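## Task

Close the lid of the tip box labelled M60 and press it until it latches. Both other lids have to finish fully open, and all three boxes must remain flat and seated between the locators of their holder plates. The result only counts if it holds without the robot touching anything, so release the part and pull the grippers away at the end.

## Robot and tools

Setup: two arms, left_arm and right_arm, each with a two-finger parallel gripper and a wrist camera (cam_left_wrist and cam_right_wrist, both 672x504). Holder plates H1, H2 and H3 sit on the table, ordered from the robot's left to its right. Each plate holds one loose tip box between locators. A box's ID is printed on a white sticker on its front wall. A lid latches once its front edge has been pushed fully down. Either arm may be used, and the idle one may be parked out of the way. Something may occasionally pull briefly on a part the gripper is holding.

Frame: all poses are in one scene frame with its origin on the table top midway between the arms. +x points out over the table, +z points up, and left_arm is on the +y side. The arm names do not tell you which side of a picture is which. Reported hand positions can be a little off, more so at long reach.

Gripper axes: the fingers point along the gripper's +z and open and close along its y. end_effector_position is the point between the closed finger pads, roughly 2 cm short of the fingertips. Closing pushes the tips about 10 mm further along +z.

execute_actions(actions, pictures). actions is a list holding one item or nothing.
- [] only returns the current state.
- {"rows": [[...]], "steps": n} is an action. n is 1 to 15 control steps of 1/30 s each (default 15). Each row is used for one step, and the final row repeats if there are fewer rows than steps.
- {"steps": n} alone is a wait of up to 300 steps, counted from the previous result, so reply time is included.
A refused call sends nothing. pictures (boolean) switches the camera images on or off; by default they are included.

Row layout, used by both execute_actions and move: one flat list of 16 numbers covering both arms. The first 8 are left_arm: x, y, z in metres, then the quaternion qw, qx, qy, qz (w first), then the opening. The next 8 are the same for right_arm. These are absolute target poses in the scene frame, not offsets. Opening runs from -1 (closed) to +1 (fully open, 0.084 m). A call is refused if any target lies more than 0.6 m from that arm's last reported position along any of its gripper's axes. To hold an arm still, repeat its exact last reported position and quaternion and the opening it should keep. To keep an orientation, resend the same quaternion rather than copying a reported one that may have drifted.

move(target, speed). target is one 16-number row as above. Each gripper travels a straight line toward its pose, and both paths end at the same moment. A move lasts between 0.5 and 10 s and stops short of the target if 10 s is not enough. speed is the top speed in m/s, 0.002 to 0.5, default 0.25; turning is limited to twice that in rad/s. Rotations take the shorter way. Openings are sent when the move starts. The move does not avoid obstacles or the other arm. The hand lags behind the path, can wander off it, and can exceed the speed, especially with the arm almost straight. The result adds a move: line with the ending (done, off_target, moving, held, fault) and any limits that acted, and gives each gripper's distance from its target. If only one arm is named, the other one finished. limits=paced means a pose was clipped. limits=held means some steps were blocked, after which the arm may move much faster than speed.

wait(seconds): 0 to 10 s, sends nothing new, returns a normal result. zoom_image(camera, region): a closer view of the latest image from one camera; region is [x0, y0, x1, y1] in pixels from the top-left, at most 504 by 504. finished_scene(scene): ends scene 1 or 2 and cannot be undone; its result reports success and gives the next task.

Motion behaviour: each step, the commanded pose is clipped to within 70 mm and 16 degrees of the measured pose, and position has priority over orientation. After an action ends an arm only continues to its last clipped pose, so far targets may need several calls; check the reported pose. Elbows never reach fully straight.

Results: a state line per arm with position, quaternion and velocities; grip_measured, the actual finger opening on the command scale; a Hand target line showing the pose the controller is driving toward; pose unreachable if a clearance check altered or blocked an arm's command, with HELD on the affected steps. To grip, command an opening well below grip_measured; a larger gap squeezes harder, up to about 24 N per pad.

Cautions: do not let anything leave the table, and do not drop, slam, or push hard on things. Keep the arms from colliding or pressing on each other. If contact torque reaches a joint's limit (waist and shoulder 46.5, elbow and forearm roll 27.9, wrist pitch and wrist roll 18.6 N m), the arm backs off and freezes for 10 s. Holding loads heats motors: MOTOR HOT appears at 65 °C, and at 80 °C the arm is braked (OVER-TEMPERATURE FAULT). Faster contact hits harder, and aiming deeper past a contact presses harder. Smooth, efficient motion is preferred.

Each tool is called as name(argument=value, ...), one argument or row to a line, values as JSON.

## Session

execute_actions(
  actions=[],
)

Scene clock: 0.00 s of 7200.00 s.
left_arm: end_effector_position=(+0.0963, +0.7982, +0.1434) grip_measured=+1.00 end_effector_quat_wxyz=(+0.073, -0.372, +0.784, -0.491) end_effector_velocity=(+0.000, -0.001, -0.000) end_effector_angular_velocity=(-0.002, -0.001, -0.001) | right_arm: end_effector_position=(+0.2717, -0.0257, +0.3605) grip_measured=+1.00 end_effector_quat_wxyz=(+0.427, -0.090, +0.900, -0.008) end_effector_velocity=(-0.000, +0.000, +0.000) end_effector_angular_velocity=(+0.002, +0.000, -0.000)
Joint positions: left_arm=[ 1.772  0.716 -1.72  -0.53   1.911 -2.384  0.084] | right_arm=[ 1.499 -0.573 -0.741 -0.923  1.215 -1.642  0.084]
Joint velocities: left_arm=[-0.    -0.001  0.002  0.     0.001  0.002  0.   ] | right_arm=[ 0.    -0.    -0.     0.    -0.     0.001 -0.   ]
Motor temperatures (°C, as the motors report them): left_arm=[31 31 29 32 35 36] | right_arm=[33 33 32 32 33 31]
Hand target (left_arm): +0.096, +0.798, +0.143; +0.073, -0.372, +0.784, -0.491
Hand target (right_arm): +0.272, -0.026, +0.360; +0.427, -0.090, +0.900, -0.008
camera_calibration (this result's frames):
cam_left_wrist: T_world_to_cam=[[-0.506985, 0.247109, -0.825775, 0.00461267], [0.720343, 0.647588, -0.248467, -0.479919], [0.473363, -0.72081, -0.50632, 0.734084], [0, 0, 0, 1]] pos_world=[0.000556567, 0.838785, 0.256246]
cam_right_wrist: T_world_to_cam=[[-0.152317, 0.984425, -0.0877867, 0.136707], [0.64098, 0.166004, 0.749391, -0.368887], [0.752293, 0.0578753, -0.656282, 0.160776], [0, 0, 0, 1]] pos_world=[0.136322, -0.0826464, 0.393956]

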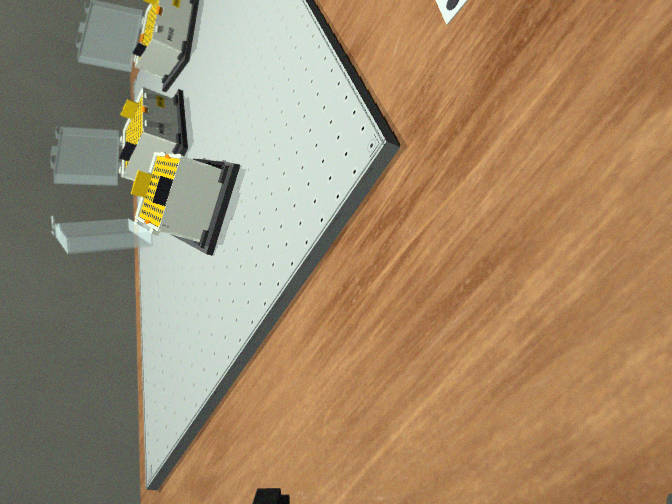

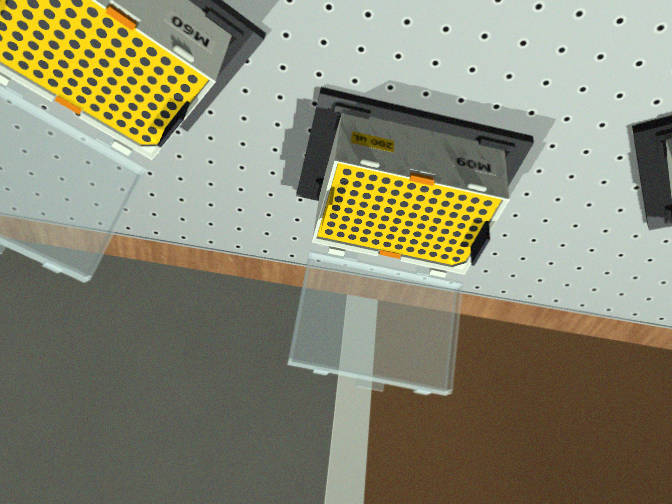

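zoom_image(
  camera="cam_right_wrist",
  region=[100,0,540,200],
)

Region (100, 0, 540, 200) of cam_right_wrist's 672x504 image, scaled by 1.145, with more detail than that image has; it fills the top 229 rows of this view, and the rest is white.

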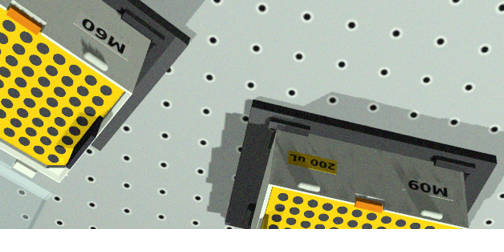

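move(
  target=[0.0963,0.7982,0.1434,0.073,-0.372,0.784,-0.491,1,0.31,-0.22,0.32,0.3,0,0.954,0,-1],
)

Scene clock: 12.07 s of 7200.00 s.
left_arm: end_effector_position=(+0.0963, +0.7982, +0.1434) grip_measured=+1.00 end_effector_quat_wxyz=(+0.073, -0.372, +0.784, -0.491) end_effector_velocity=(-0.000, +0.000, +0.000) end_effector_angular_velocity=(+0.002, +0.000, +0.000) | right_arm: end_effector_position=(+0.3101, -0.2191, +0.3198) grip_measured=-1.00 end_effector_quat_wxyz=(+0.300, -0.000, +0.954, +0.001) end_effector_velocity=(+0.000, -0.001, +0.000) end_effector_angular_velocity=(+0.004, +0.006, +0.005)
Joint positions: left_arm=[ 1.772  0.716 -1.719 -0.53   1.911 -2.384  0.084] | right_arm=[ 0.858 -1.127 -0.395 -0.458  1.098 -2.26   0.   ]
Joint velocities: left_arm=[ 0.    -0.001 -0.001  0.    -0.001  0.    -0.   ] | right_arm=[-0.015 -0.006  0.001  0.017 -0.005 -0.023  0.   ]
Motor temperatures (°C, as the motors report them): left_arm=[31 33 33 32 35 36] | right_arm=[33 33 39 32 33 31]
Hand target (left_arm): +0.096, +0.798, +0.143; +0.073, -0.372, +0.784, -0.491
Hand target (right_arm): +0.310, -0.219, +0.320; +0.300, +0.000, +0.954, +0.001
Off the commanded pose (left_arm): 0.000 m, 0 deg.
Off the commanded pose (right_arm): 0.001 m, 0 deg.
After step 90, 7.63 s passed at rest.
move: done
camera_calibration (this result's frames):
cam_left_wrist: T_world_to_cam=[[-0.506585, 0.247266, -0.825973, 0.00445362], [0.720287, 0.647902, -0.247808, -0.480268], [0.473875, -0.720473, -0.506321, 0.733776], [0, 0, 0, 1]] pos_world=[0.000468983, 0.838732, 0.25619]
cam_right_wrist: T_world_to_cam=[[0.0025692, 0.999993, 0.00278335, 0.255851], [0.835206, -0.00367647, 0.549925, -0.364589], [0.549931, 0.000911805, -0.83521, 0.223885], [0, 0, 0, 1]] pos_world=[0.180729, -0.257394, 0.386775]

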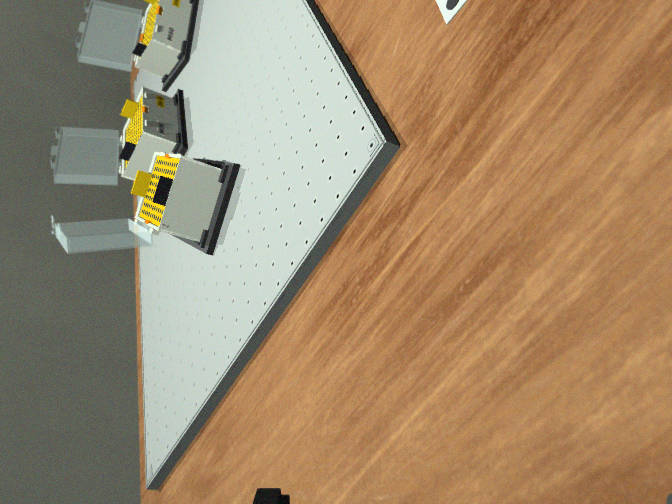

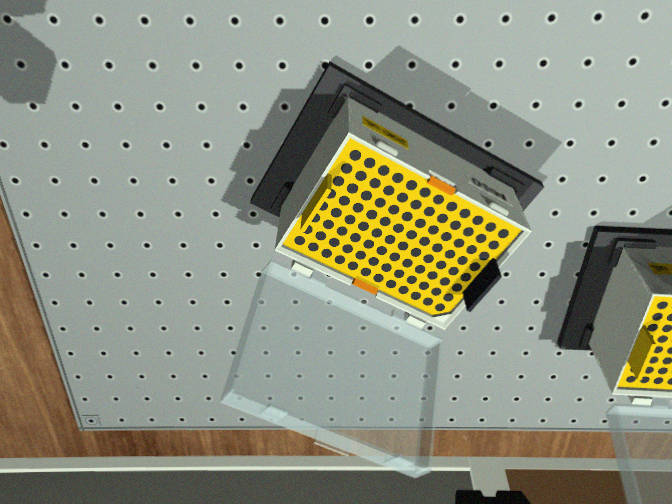

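move(
  target=[0.0963,0.7982,0.1434,0.073,-0.372,0.784,-0.491,1,0.529,-0.306,0.2,0.3,0,0.954,0,-1],
)

move(
  target=[0.0963,0.7982,0.1434,0.073,-0.372,0.784,-0.491,1,0.529,-0.306,0.125,0.3,0,0.954,0,-1],
  speed=0.1,
)

move(
  target=[0.0963,0.7982,0.1434,0.073,-0.372,0.784,-0.491,1,0.39,-0.227,0.125,0.3,0,0.954,0,-1],
  speed=0.05,
)

move(
  target=[0.0963,0.7982,0.1434,0.073,-0.372,0.784,-0.491,1,0.352,-0.206,0.14,0.3,0,0.954,0,-1],
  speed=0.1,
)

move(
  target=[0.0963,0.7982,0.1434,0.073,-0.372,0.784,-0.491,1,0.352,-0.206,0.09,0.3,0,0.954,0,-1],
  speed=0.03,
)

move(
  target=[0.0963,0.7982,0.1434,0.073,-0.372,0.784,-0.491,1,0.31,-0.25,0.22,0.3,0,0.954,0,-1],
)

Scene clock: 25.80 s of 7200.00 s.
left_arm: end_effector_position=(+0.0963, +0.7982, +0.1434) grip_measured=+1.00 end_effector_quat_wxyz=(+0.073, -0.372, +0.784, -0.491) end_effector_velocity=(-0.000, +0.000, +0.000) end_effector_angular_velocity=(+0.001, -0.000, +0.000) | right_arm: end_effector_position=(+0.5284, -0.3057, +0.2009) grip_measured=-1.00 end_effector_quat_wxyz=(+0.301, +0.000, +0.954, +0.000) end_effector_velocity=(+0.001, -0.000, -0.002) end_effector_angular_velocity=(-0.000, +0.003, -0.000)
Joint positions: left_arm=[ 1.772  0.716 -1.719 -0.53   1.911 -2.384  0.084] | right_arm=[ 0.183 -0.234 -0.542 -0.281  0.174 -2.794  0.   ]
Joint velocities: left_arm=[ 0.001 -0.    -0.     0.     0.     0.001  0.   ] | right_arm=[-0.001  0.009 -0.005 -0.    -0.001 -0.001  0.   ]
Motor temperatures (°C, as the motors report them): left_arm=[31 34 34 32 35 36] | right_arm=[33 33 43 32 34 31]
Hand target (left_arm): +0.096, +0.798, +0.143; +0.073, -0.372, +0.784, -0.491
Hand target (right_arm): +0.529, -0.306, +0.201; +0.300, +0.001, +0.954, +0.000
Off the commanded pose (left_arm): 0.000 m, 0 deg.
Off the commanded pose (right_arm): 0.001 m, 0 deg.
After step 90, 9.00 s passed at rest.
move: done
camera_calibration (this result's frames):
cam_left_wrist: T_world_to_cam=[[-0.506587, 0.247267, -0.825971, 0.00445286], [0.720286, 0.647903, -0.247808, -0.480269], [0.473875, -0.720472, -0.506322, 0.733776], [0, 0, 0, 1]] pos_world=[0.000468786, 0.838732, 0.256191]
cam_right_wrist: T_world_to_cam=[[0.00377177, 0.99999, 0.0024079, 0.341592], [0.834847, -0.00447435, 0.550463, -0.482022], [0.550469, -0.0000659928, -0.834856, 0.00392435], [0, 0, 0, 1]] pos_world=[0.398966, -0.343745, 0.267789]

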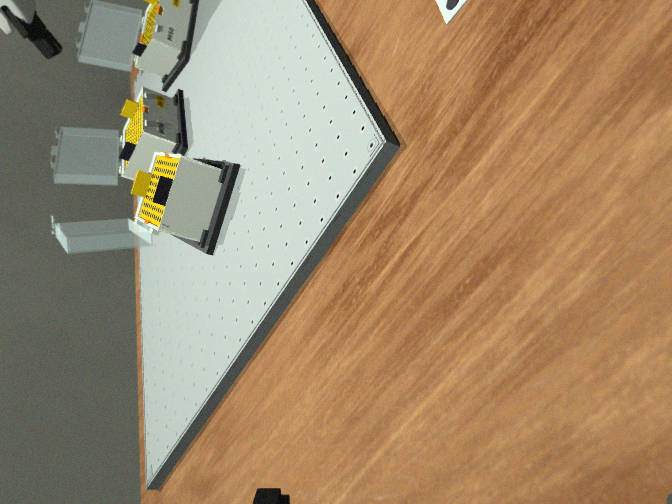

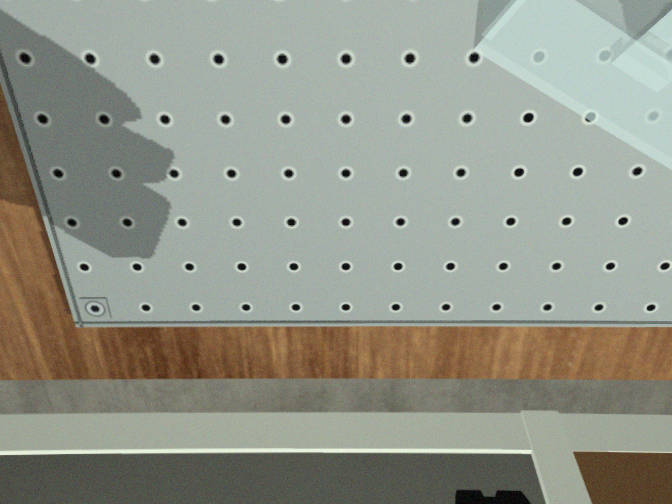

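Scene clock: 26.97 s of 7200.00 s.
left_arm: end_effector_position=(+0.0963, +0.7982, +0.1434) grip_measured=+1.00 end_effector_quat_wxyz=(+0.073, -0.372, +0.784, -0.491) end_effector_velocity=(-0.001, -0.001, -0.000) end_effector_angular_velocity=(-0.003, +0.000, +0.001) | right_arm: end_effector_position=(+0.5290, -0.3061, +0.1259) grip_measured=-1.00 end_effector_quat_wxyz=(+0.290, -0.004, +0.957, +0.011) end_effector_velocity=(+0.000, -0.000, -0.002) end_effector_angular_velocity=(-0.022, -0.006, -0.014)
Joint positions: left_arm=[ 1.772  0.716 -1.719 -0.53   1.911 -2.384  0.084] | right_arm=[ 0.086 -0.013 -0.538 -0.683 -0.048 -2.471  0.   ]
Joint velocities: left_arm=[ 0.002  0.001  0.001  0.     0.001 -0.001  0.   ] | right_arm=[-0.051  0.019 -0.051 -0.406  0.019  0.363  0.   ]
Motor temperatures (°C, as the motors report them): left_arm=[31 34 34 32 35 36] | right_arm=[33 33 43 32 34 31]
Hand target (left_arm): +0.096, +0.798, +0.143; +0.073, -0.372, +0.784, -0.491
Hand target (right_arm): +0.529, -0.306, +0.125; +0.290, -0.003, +0.957, +0.009
Off the commanded pose (left_arm): 0.000 m, 0 deg.
Off the commanded pose (right_arm): 0.001 m, 2 deg.
move: done
camera_calibration (this result's frames):
cam_left_wrist: T_world_to_cam=[[-0.506587, 0.247267, -0.825971, 0.00445283], [0.720286, 0.647903, -0.247808, -0.480269], [0.473875, -0.720472, -0.506322, 0.733776], [0, 0, 0, 1]] pos_world=[0.000468736, 0.838732, 0.256191]
cam_right_wrist: T_world_to_cam=[[-0.0103812, 0.999747, 0.0199761, 0.347355], [0.846661, -0.00184102, 0.532129, -0.444357], [0.532031, 0.0224371, -0.846427, -0.0409344], [0, 0, 0, 1]] pos_world=[0.401604, -0.347166, 0.194869]

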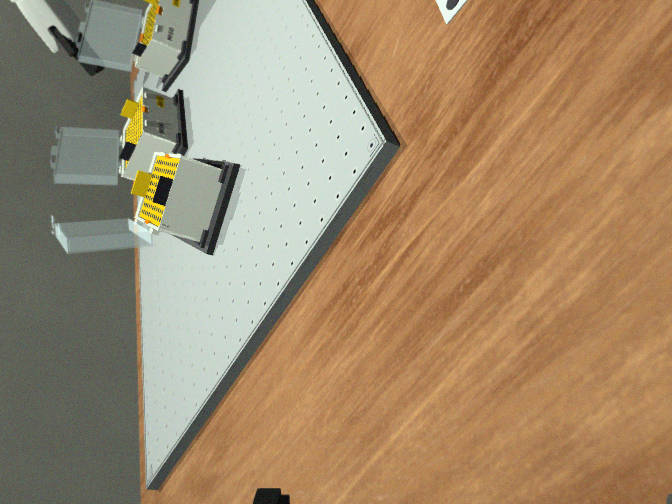

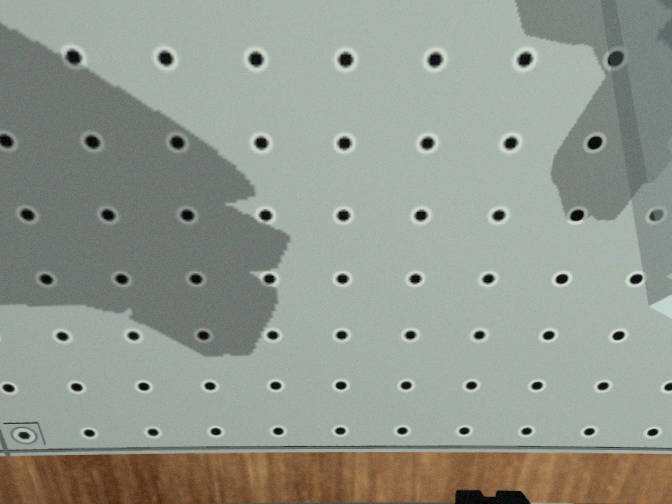

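Scene clock: 30.53 s of 7200.00 s.
left_arm: end_effector_position=(+0.0963, +0.7982, +0.1434) grip_measured=+1.00 end_effector_quat_wxyz=(+0.073, -0.372, +0.784, -0.491) end_effector_velocity=(+0.000, -0.000, +0.000) end_effector_angular_velocity=(+0.002, -0.001, -0.002) | right_arm: end_effector_position=(+0.3900, -0.2274, +0.1246) grip_measured=-1.00 end_effector_quat_wxyz=(+0.300, -0.000, +0.954, +0.000) end_effector_velocity=(-0.001, +0.000, -0.000) end_effector_angular_velocity=(-0.002, +0.002, -0.000)
Joint positions: left_arm=[ 1.772  0.716 -1.719 -0.53   1.911 -2.384  0.084] | right_arm=[ 0.371 -0.443 -0.214 -1.17   0.167 -1.752  0.   ]
Joint velocities: left_arm=[-0.001 -0.001  0.     0.    -0.     0.002  0.   ] | right_arm=[ 0.007 -0.006  0.005  0.015  0.007 -0.01   0.   ]
Motor temperatures (°C, as the motors report them): left_arm=[31 34 34 32 35 36] | right_arm=[33 33 43 32 34 31]
Hand target (left_arm): +0.096, +0.798, +0.143; +0.073, -0.372, +0.784, -0.491
Hand target (right_arm): +0.390, -0.227, +0.125; +0.300, -0.000, +0.954, -0.000
Off the commanded pose (left_arm): 0.000 m, 0 deg.
Off the commanded pose (right_arm): 0.001 m, 0 deg.
move: done
camera_calibration (this result's frames):
cam_left_wrist: T_world_to_cam=[[-0.506587, 0.247267, -0.825971, 0.00445285], [0.720286, 0.647903, -0.247808, -0.480269], [0.473875, -0.720472, -0.506323, 0.733776], [0, 0, 0, 1]] pos_world=[0.000468761, 0.838732, 0.256191]
cam_right_wrist: T_world_to_cam=[[0.00278369, 0.999994, 0.0018157, 0.264491], [0.835776, -0.00332349, 0.549061, -0.324041], [0.549064, -0.0000108957, -0.83578, 0.0171239], [0, 0, 0, 1]] pos_world=[0.260688, -0.265567, 0.19175]

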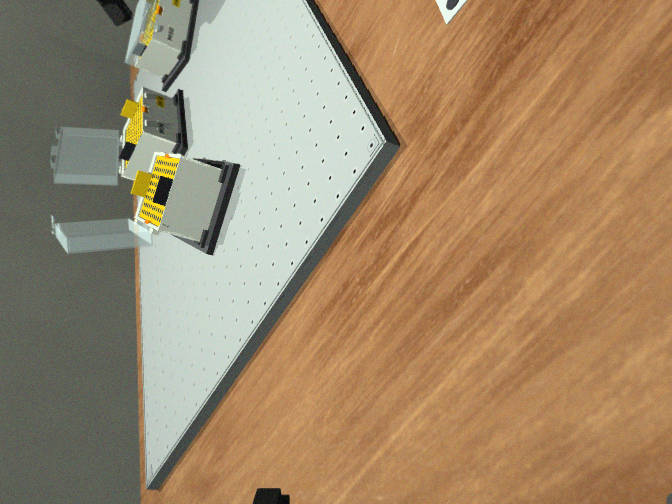

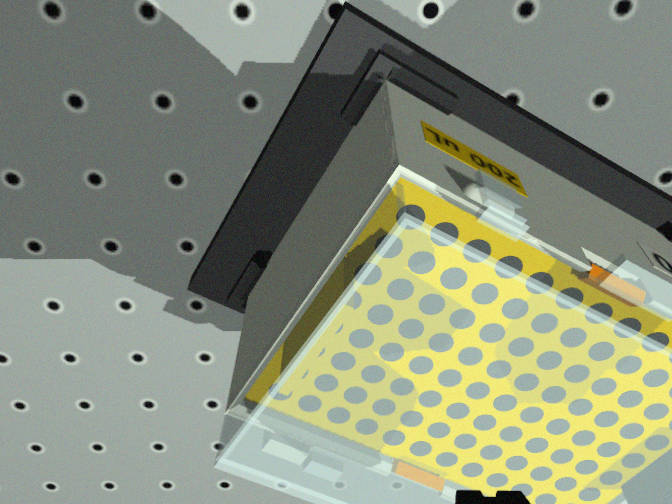

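Scene clock: 31.50 s of 7200.00 s.
left_arm: end_effector_position=(+0.0963, +0.7982, +0.1434) grip_measured=+1.00 end_effector_quat_wxyz=(+0.073, -0.372, +0.784, -0.491) end_effector_velocity=(+0.000, -0.000, -0.000) end_effector_angular_velocity=(-0.001, -0.000, +0.001) | right_arm: end_effector_position=(+0.3522, -0.2063, +0.1397) grip_measured=-1.00 end_effector_quat_wxyz=(+0.300, -0.000, +0.954, -0.000) end_effector_velocity=(-0.001, -0.000, +0.001) end_effector_angular_velocity=(-0.003, +0.005, -0.002)
Joint positions: left_arm=[ 1.772  0.716 -1.719 -0.53   1.911 -2.384  0.084] | right_arm=[ 0.58  -0.652 -0.118 -0.91   0.342 -1.856  0.   ]
Joint velocities: left_arm=[ 0.     0.     0.001 -0.    -0.    -0.    -0.   ] | right_arm=[ 0.008 -0.008  0.001  0.023  0.013 -0.017  0.   ]
Motor temperatures (°C, as the motors report them): left_arm=[31 34 34 32 35 36] | right_arm=[33 33 43 32 34 31]
Hand target (left_arm): +0.096, +0.798, +0.143; +0.073, -0.372, +0.784, -0.491
Hand target (right_arm): +0.352, -0.206, +0.140; +0.300, -0.000, +0.954, -0.000
Off the commanded pose (left_arm): 0.000 m, 0 deg.
Off the commanded pose (right_arm): 0.001 m, 0 deg.
move: done
camera_calibration (this result's frames):
cam_left_wrist: T_world_to_cam=[[-0.506587, 0.247267, -0.825971, 0.00445288], [0.720286, 0.647903, -0.247808, -0.480269], [0.473875, -0.720472, -0.506323, 0.733776], [0, 0, 0, 1]] pos_world=[0.000468808, 0.838732, 0.256191]
cam_right_wrist: T_world_to_cam=[[0.00304861, 0.999994, 0.00156898, 0.243402], [0.835336, -0.00340915, 0.549729, -0.300619], [0.549731, -0.000365283, -0.835341, 0.0500427], [0, 0, 0, 1]] pos_world=[0.222866, -0.244407, 0.20668]

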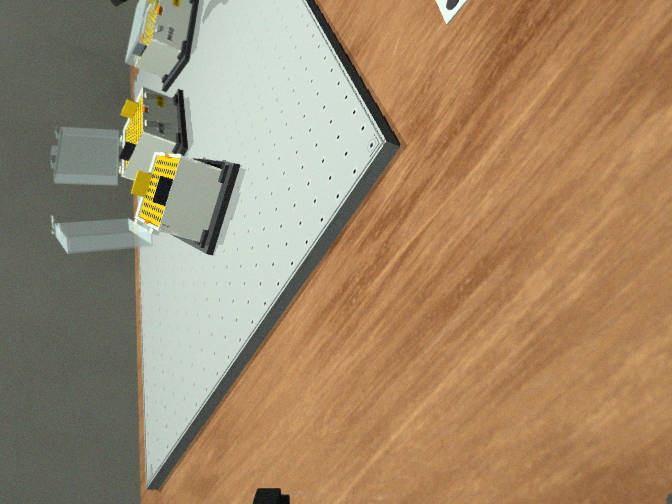

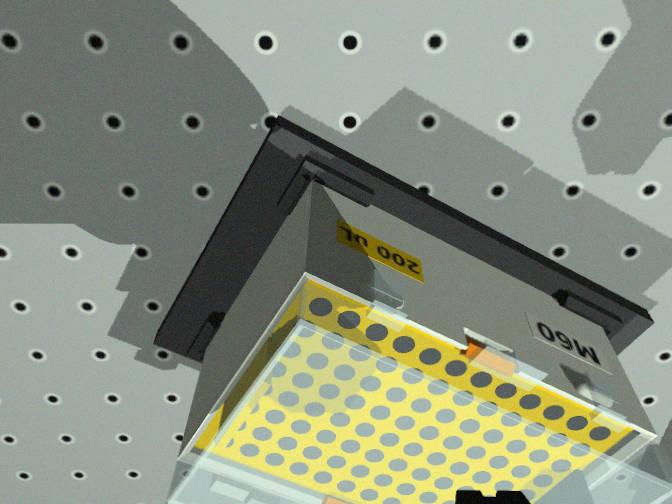

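Scene clock: 33.53 s of 7200.00 s.
left_arm: end_effector_position=(+0.0963, +0.7982, +0.1434) grip_measured=+1.00 end_effector_quat_wxyz=(+0.073, -0.372, +0.784, -0.491) end_effector_velocity=(+0.000, -0.000, -0.001) end_effector_angular_velocity=(-0.001, +0.001, -0.001) | right_arm: end_effector_position=(+0.3679, -0.1990, +0.1093) grip_measured=-1.00 end_effector_quat_wxyz=(+0.320, +0.003, +0.948, +0.008) end_effector_velocity=(+0.003, +0.001, +0.000) end_effector_angular_velocity=(+0.005, -0.013, -0.001)
Joint positions: left_arm=[ 1.772  0.716 -1.719 -0.53   1.911 -2.384  0.084] | right_arm=[ 0.5   -0.409 -0.225 -1.488  0.226 -1.32   0.   ]
Joint velocities: left_arm=[-0.001  0.001 -0.001  0.001 -0.001 -0.    -0.   ] | right_arm=[-0.002  0.015 -0.015 -0.064 -0.001  0.065  0.   ]
Motor temperatures (°C, as the motors report them): left_arm=[31 34 34 32 35 36] | right_arm=[33 33 43 32 34 31]
Hand target (left_arm): +0.096, +0.798, +0.143; +0.073, -0.372, +0.784, -0.491
Hand target (right_arm): +0.352, -0.206, +0.091; +0.300, +0.000, +0.954, -0.000
Off the commanded pose (left_arm): 0.000 m, 0 deg.
Off the commanded pose (right_arm): 0.026 m, 3 deg.
move: off_target (right_arm)
camera_calibration (this result's frames):
cam_left_wrist: T_world_to_cam=[[-0.506587, 0.247267, -0.825971, 0.00445283], [0.720286, 0.647904, -0.247808, -0.480269], [0.473875, -0.720472, -0.506323, 0.733776], [0, 0, 0, 1]] pos_world=[0.000468768, 0.838732, 0.256191]
cam_right_wrist: T_world_to_cam=[[0.00262032, 0.999804, 0.0196474, 0.234288], [0.812173, -0.0135903, 0.583259, -0.294155], [0.583411, 0.0144287, -0.812049, 0.00402044], [0, 0, 0, 1]] pos_world=[0.235945, -0.238298, 0.17023]

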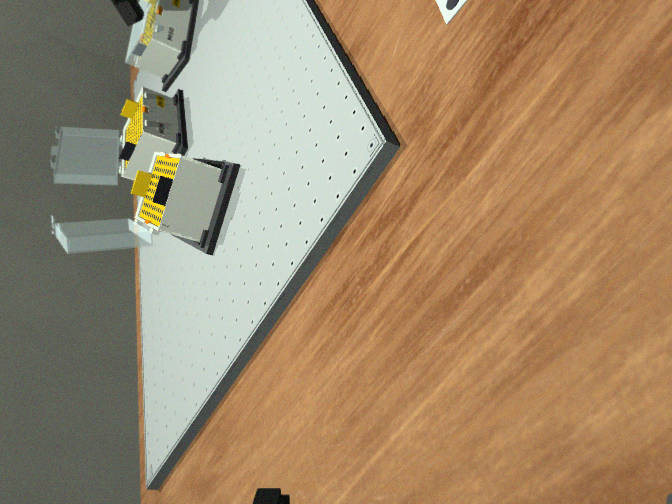

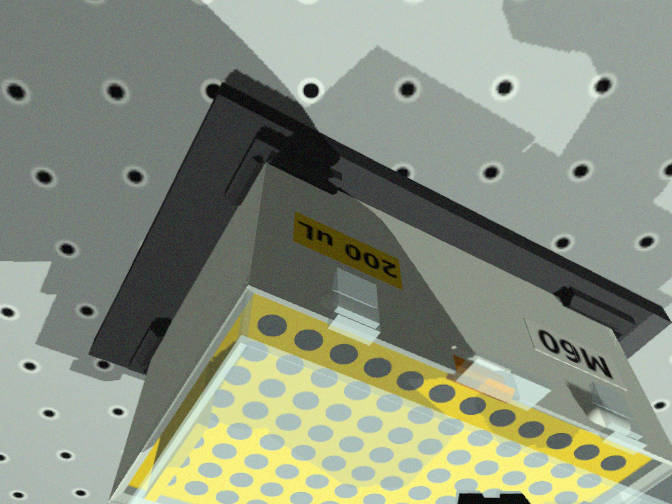

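Scene clock: 35.13 s of 7200.00 s.
left_arm: end_effector_position=(+0.0963, +0.7982, +0.1434) grip_measured=+1.00 end_effector_quat_wxyz=(+0.073, -0.372, +0.784, -0.491) end_effector_velocity=(+0.000, +0.000, -0.001) end_effector_angular_velocity=(-0.002, +0.002, +0.001) | right_arm: end_effector_position=(+0.3109, -0.2498, +0.2192) grip_measured=-1.00 end_effector_quat_wxyz=(+0.300, -0.000, +0.954, -0.000) end_effector_velocity=(-0.001, -0.001, +0.002) end_effector_angular_velocity=(+0.000, -0.001, -0.001)
Joint positions: left_arm=[ 1.772  0.716 -1.719 -0.53   1.911 -2.384  0.084] | right_arm=[ 0.683 -1.286 -0.052 -0.43   0.858 -2.354  0.   ]
Joint velocities: left_arm=[-0.     0.002 -0.001  0.    -0.001 -0.002  0.   ] | right_arm=[ 0.004 -0.011 -0.001  0.002  0.012 -0.001  0.   ]
Motor temperatures (°C, as the motors report them): left_arm=[31 34 34 32 35 36] | right_arm=[33 33 43 32 34 31]
Hand target (left_arm): +0.096, +0.798, +0.143; +0.073, -0.372, +0.784, -0.491
Hand target (right_arm): +0.311, -0.250, +0.219; +0.300, -0.000, +0.954, +0.000
Off the commanded pose (left_arm): 0.000 m, 0 deg.
Off the commanded pose (right_arm): 0.001 m, 0 deg.
move: done; limits=paced
camera_calibration (this result's frames):
cam_left_wrist: T_world_to_cam=[[-0.506587, 0.247267, -0.825971, 0.00445287], [0.720286, 0.647903, -0.247808, -0.480269], [0.473875, -0.720472, -0.506322, 0.733776], [0, 0, 0, 1]] pos_world=[0.000468739, 0.838732, 0.256191]
cam_right_wrist: T_world_to_cam=[[0.00247657, 0.999996, 0.00148585, 0.287139], [0.835333, -0.0028856, 0.549737, -0.309825], [0.549739, -0.000120282, -0.835336, 0.139266], [0, 0, 0, 1]] pos_world=[0.181536, -0.288015, 0.28623]

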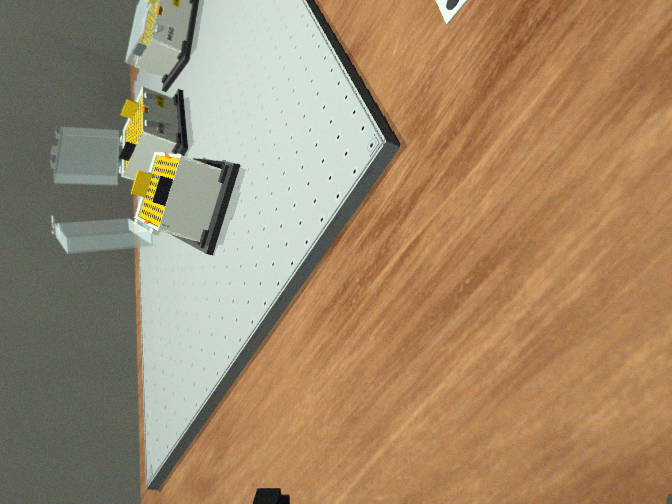

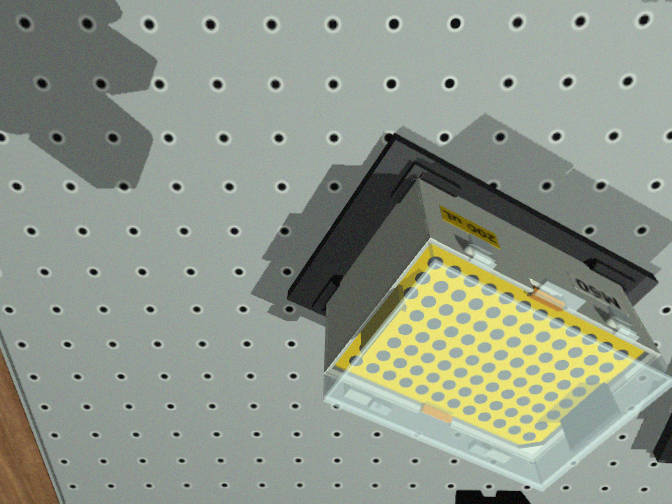

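finished_scene(
  scene=2,
)

The scene is finished: the task was done.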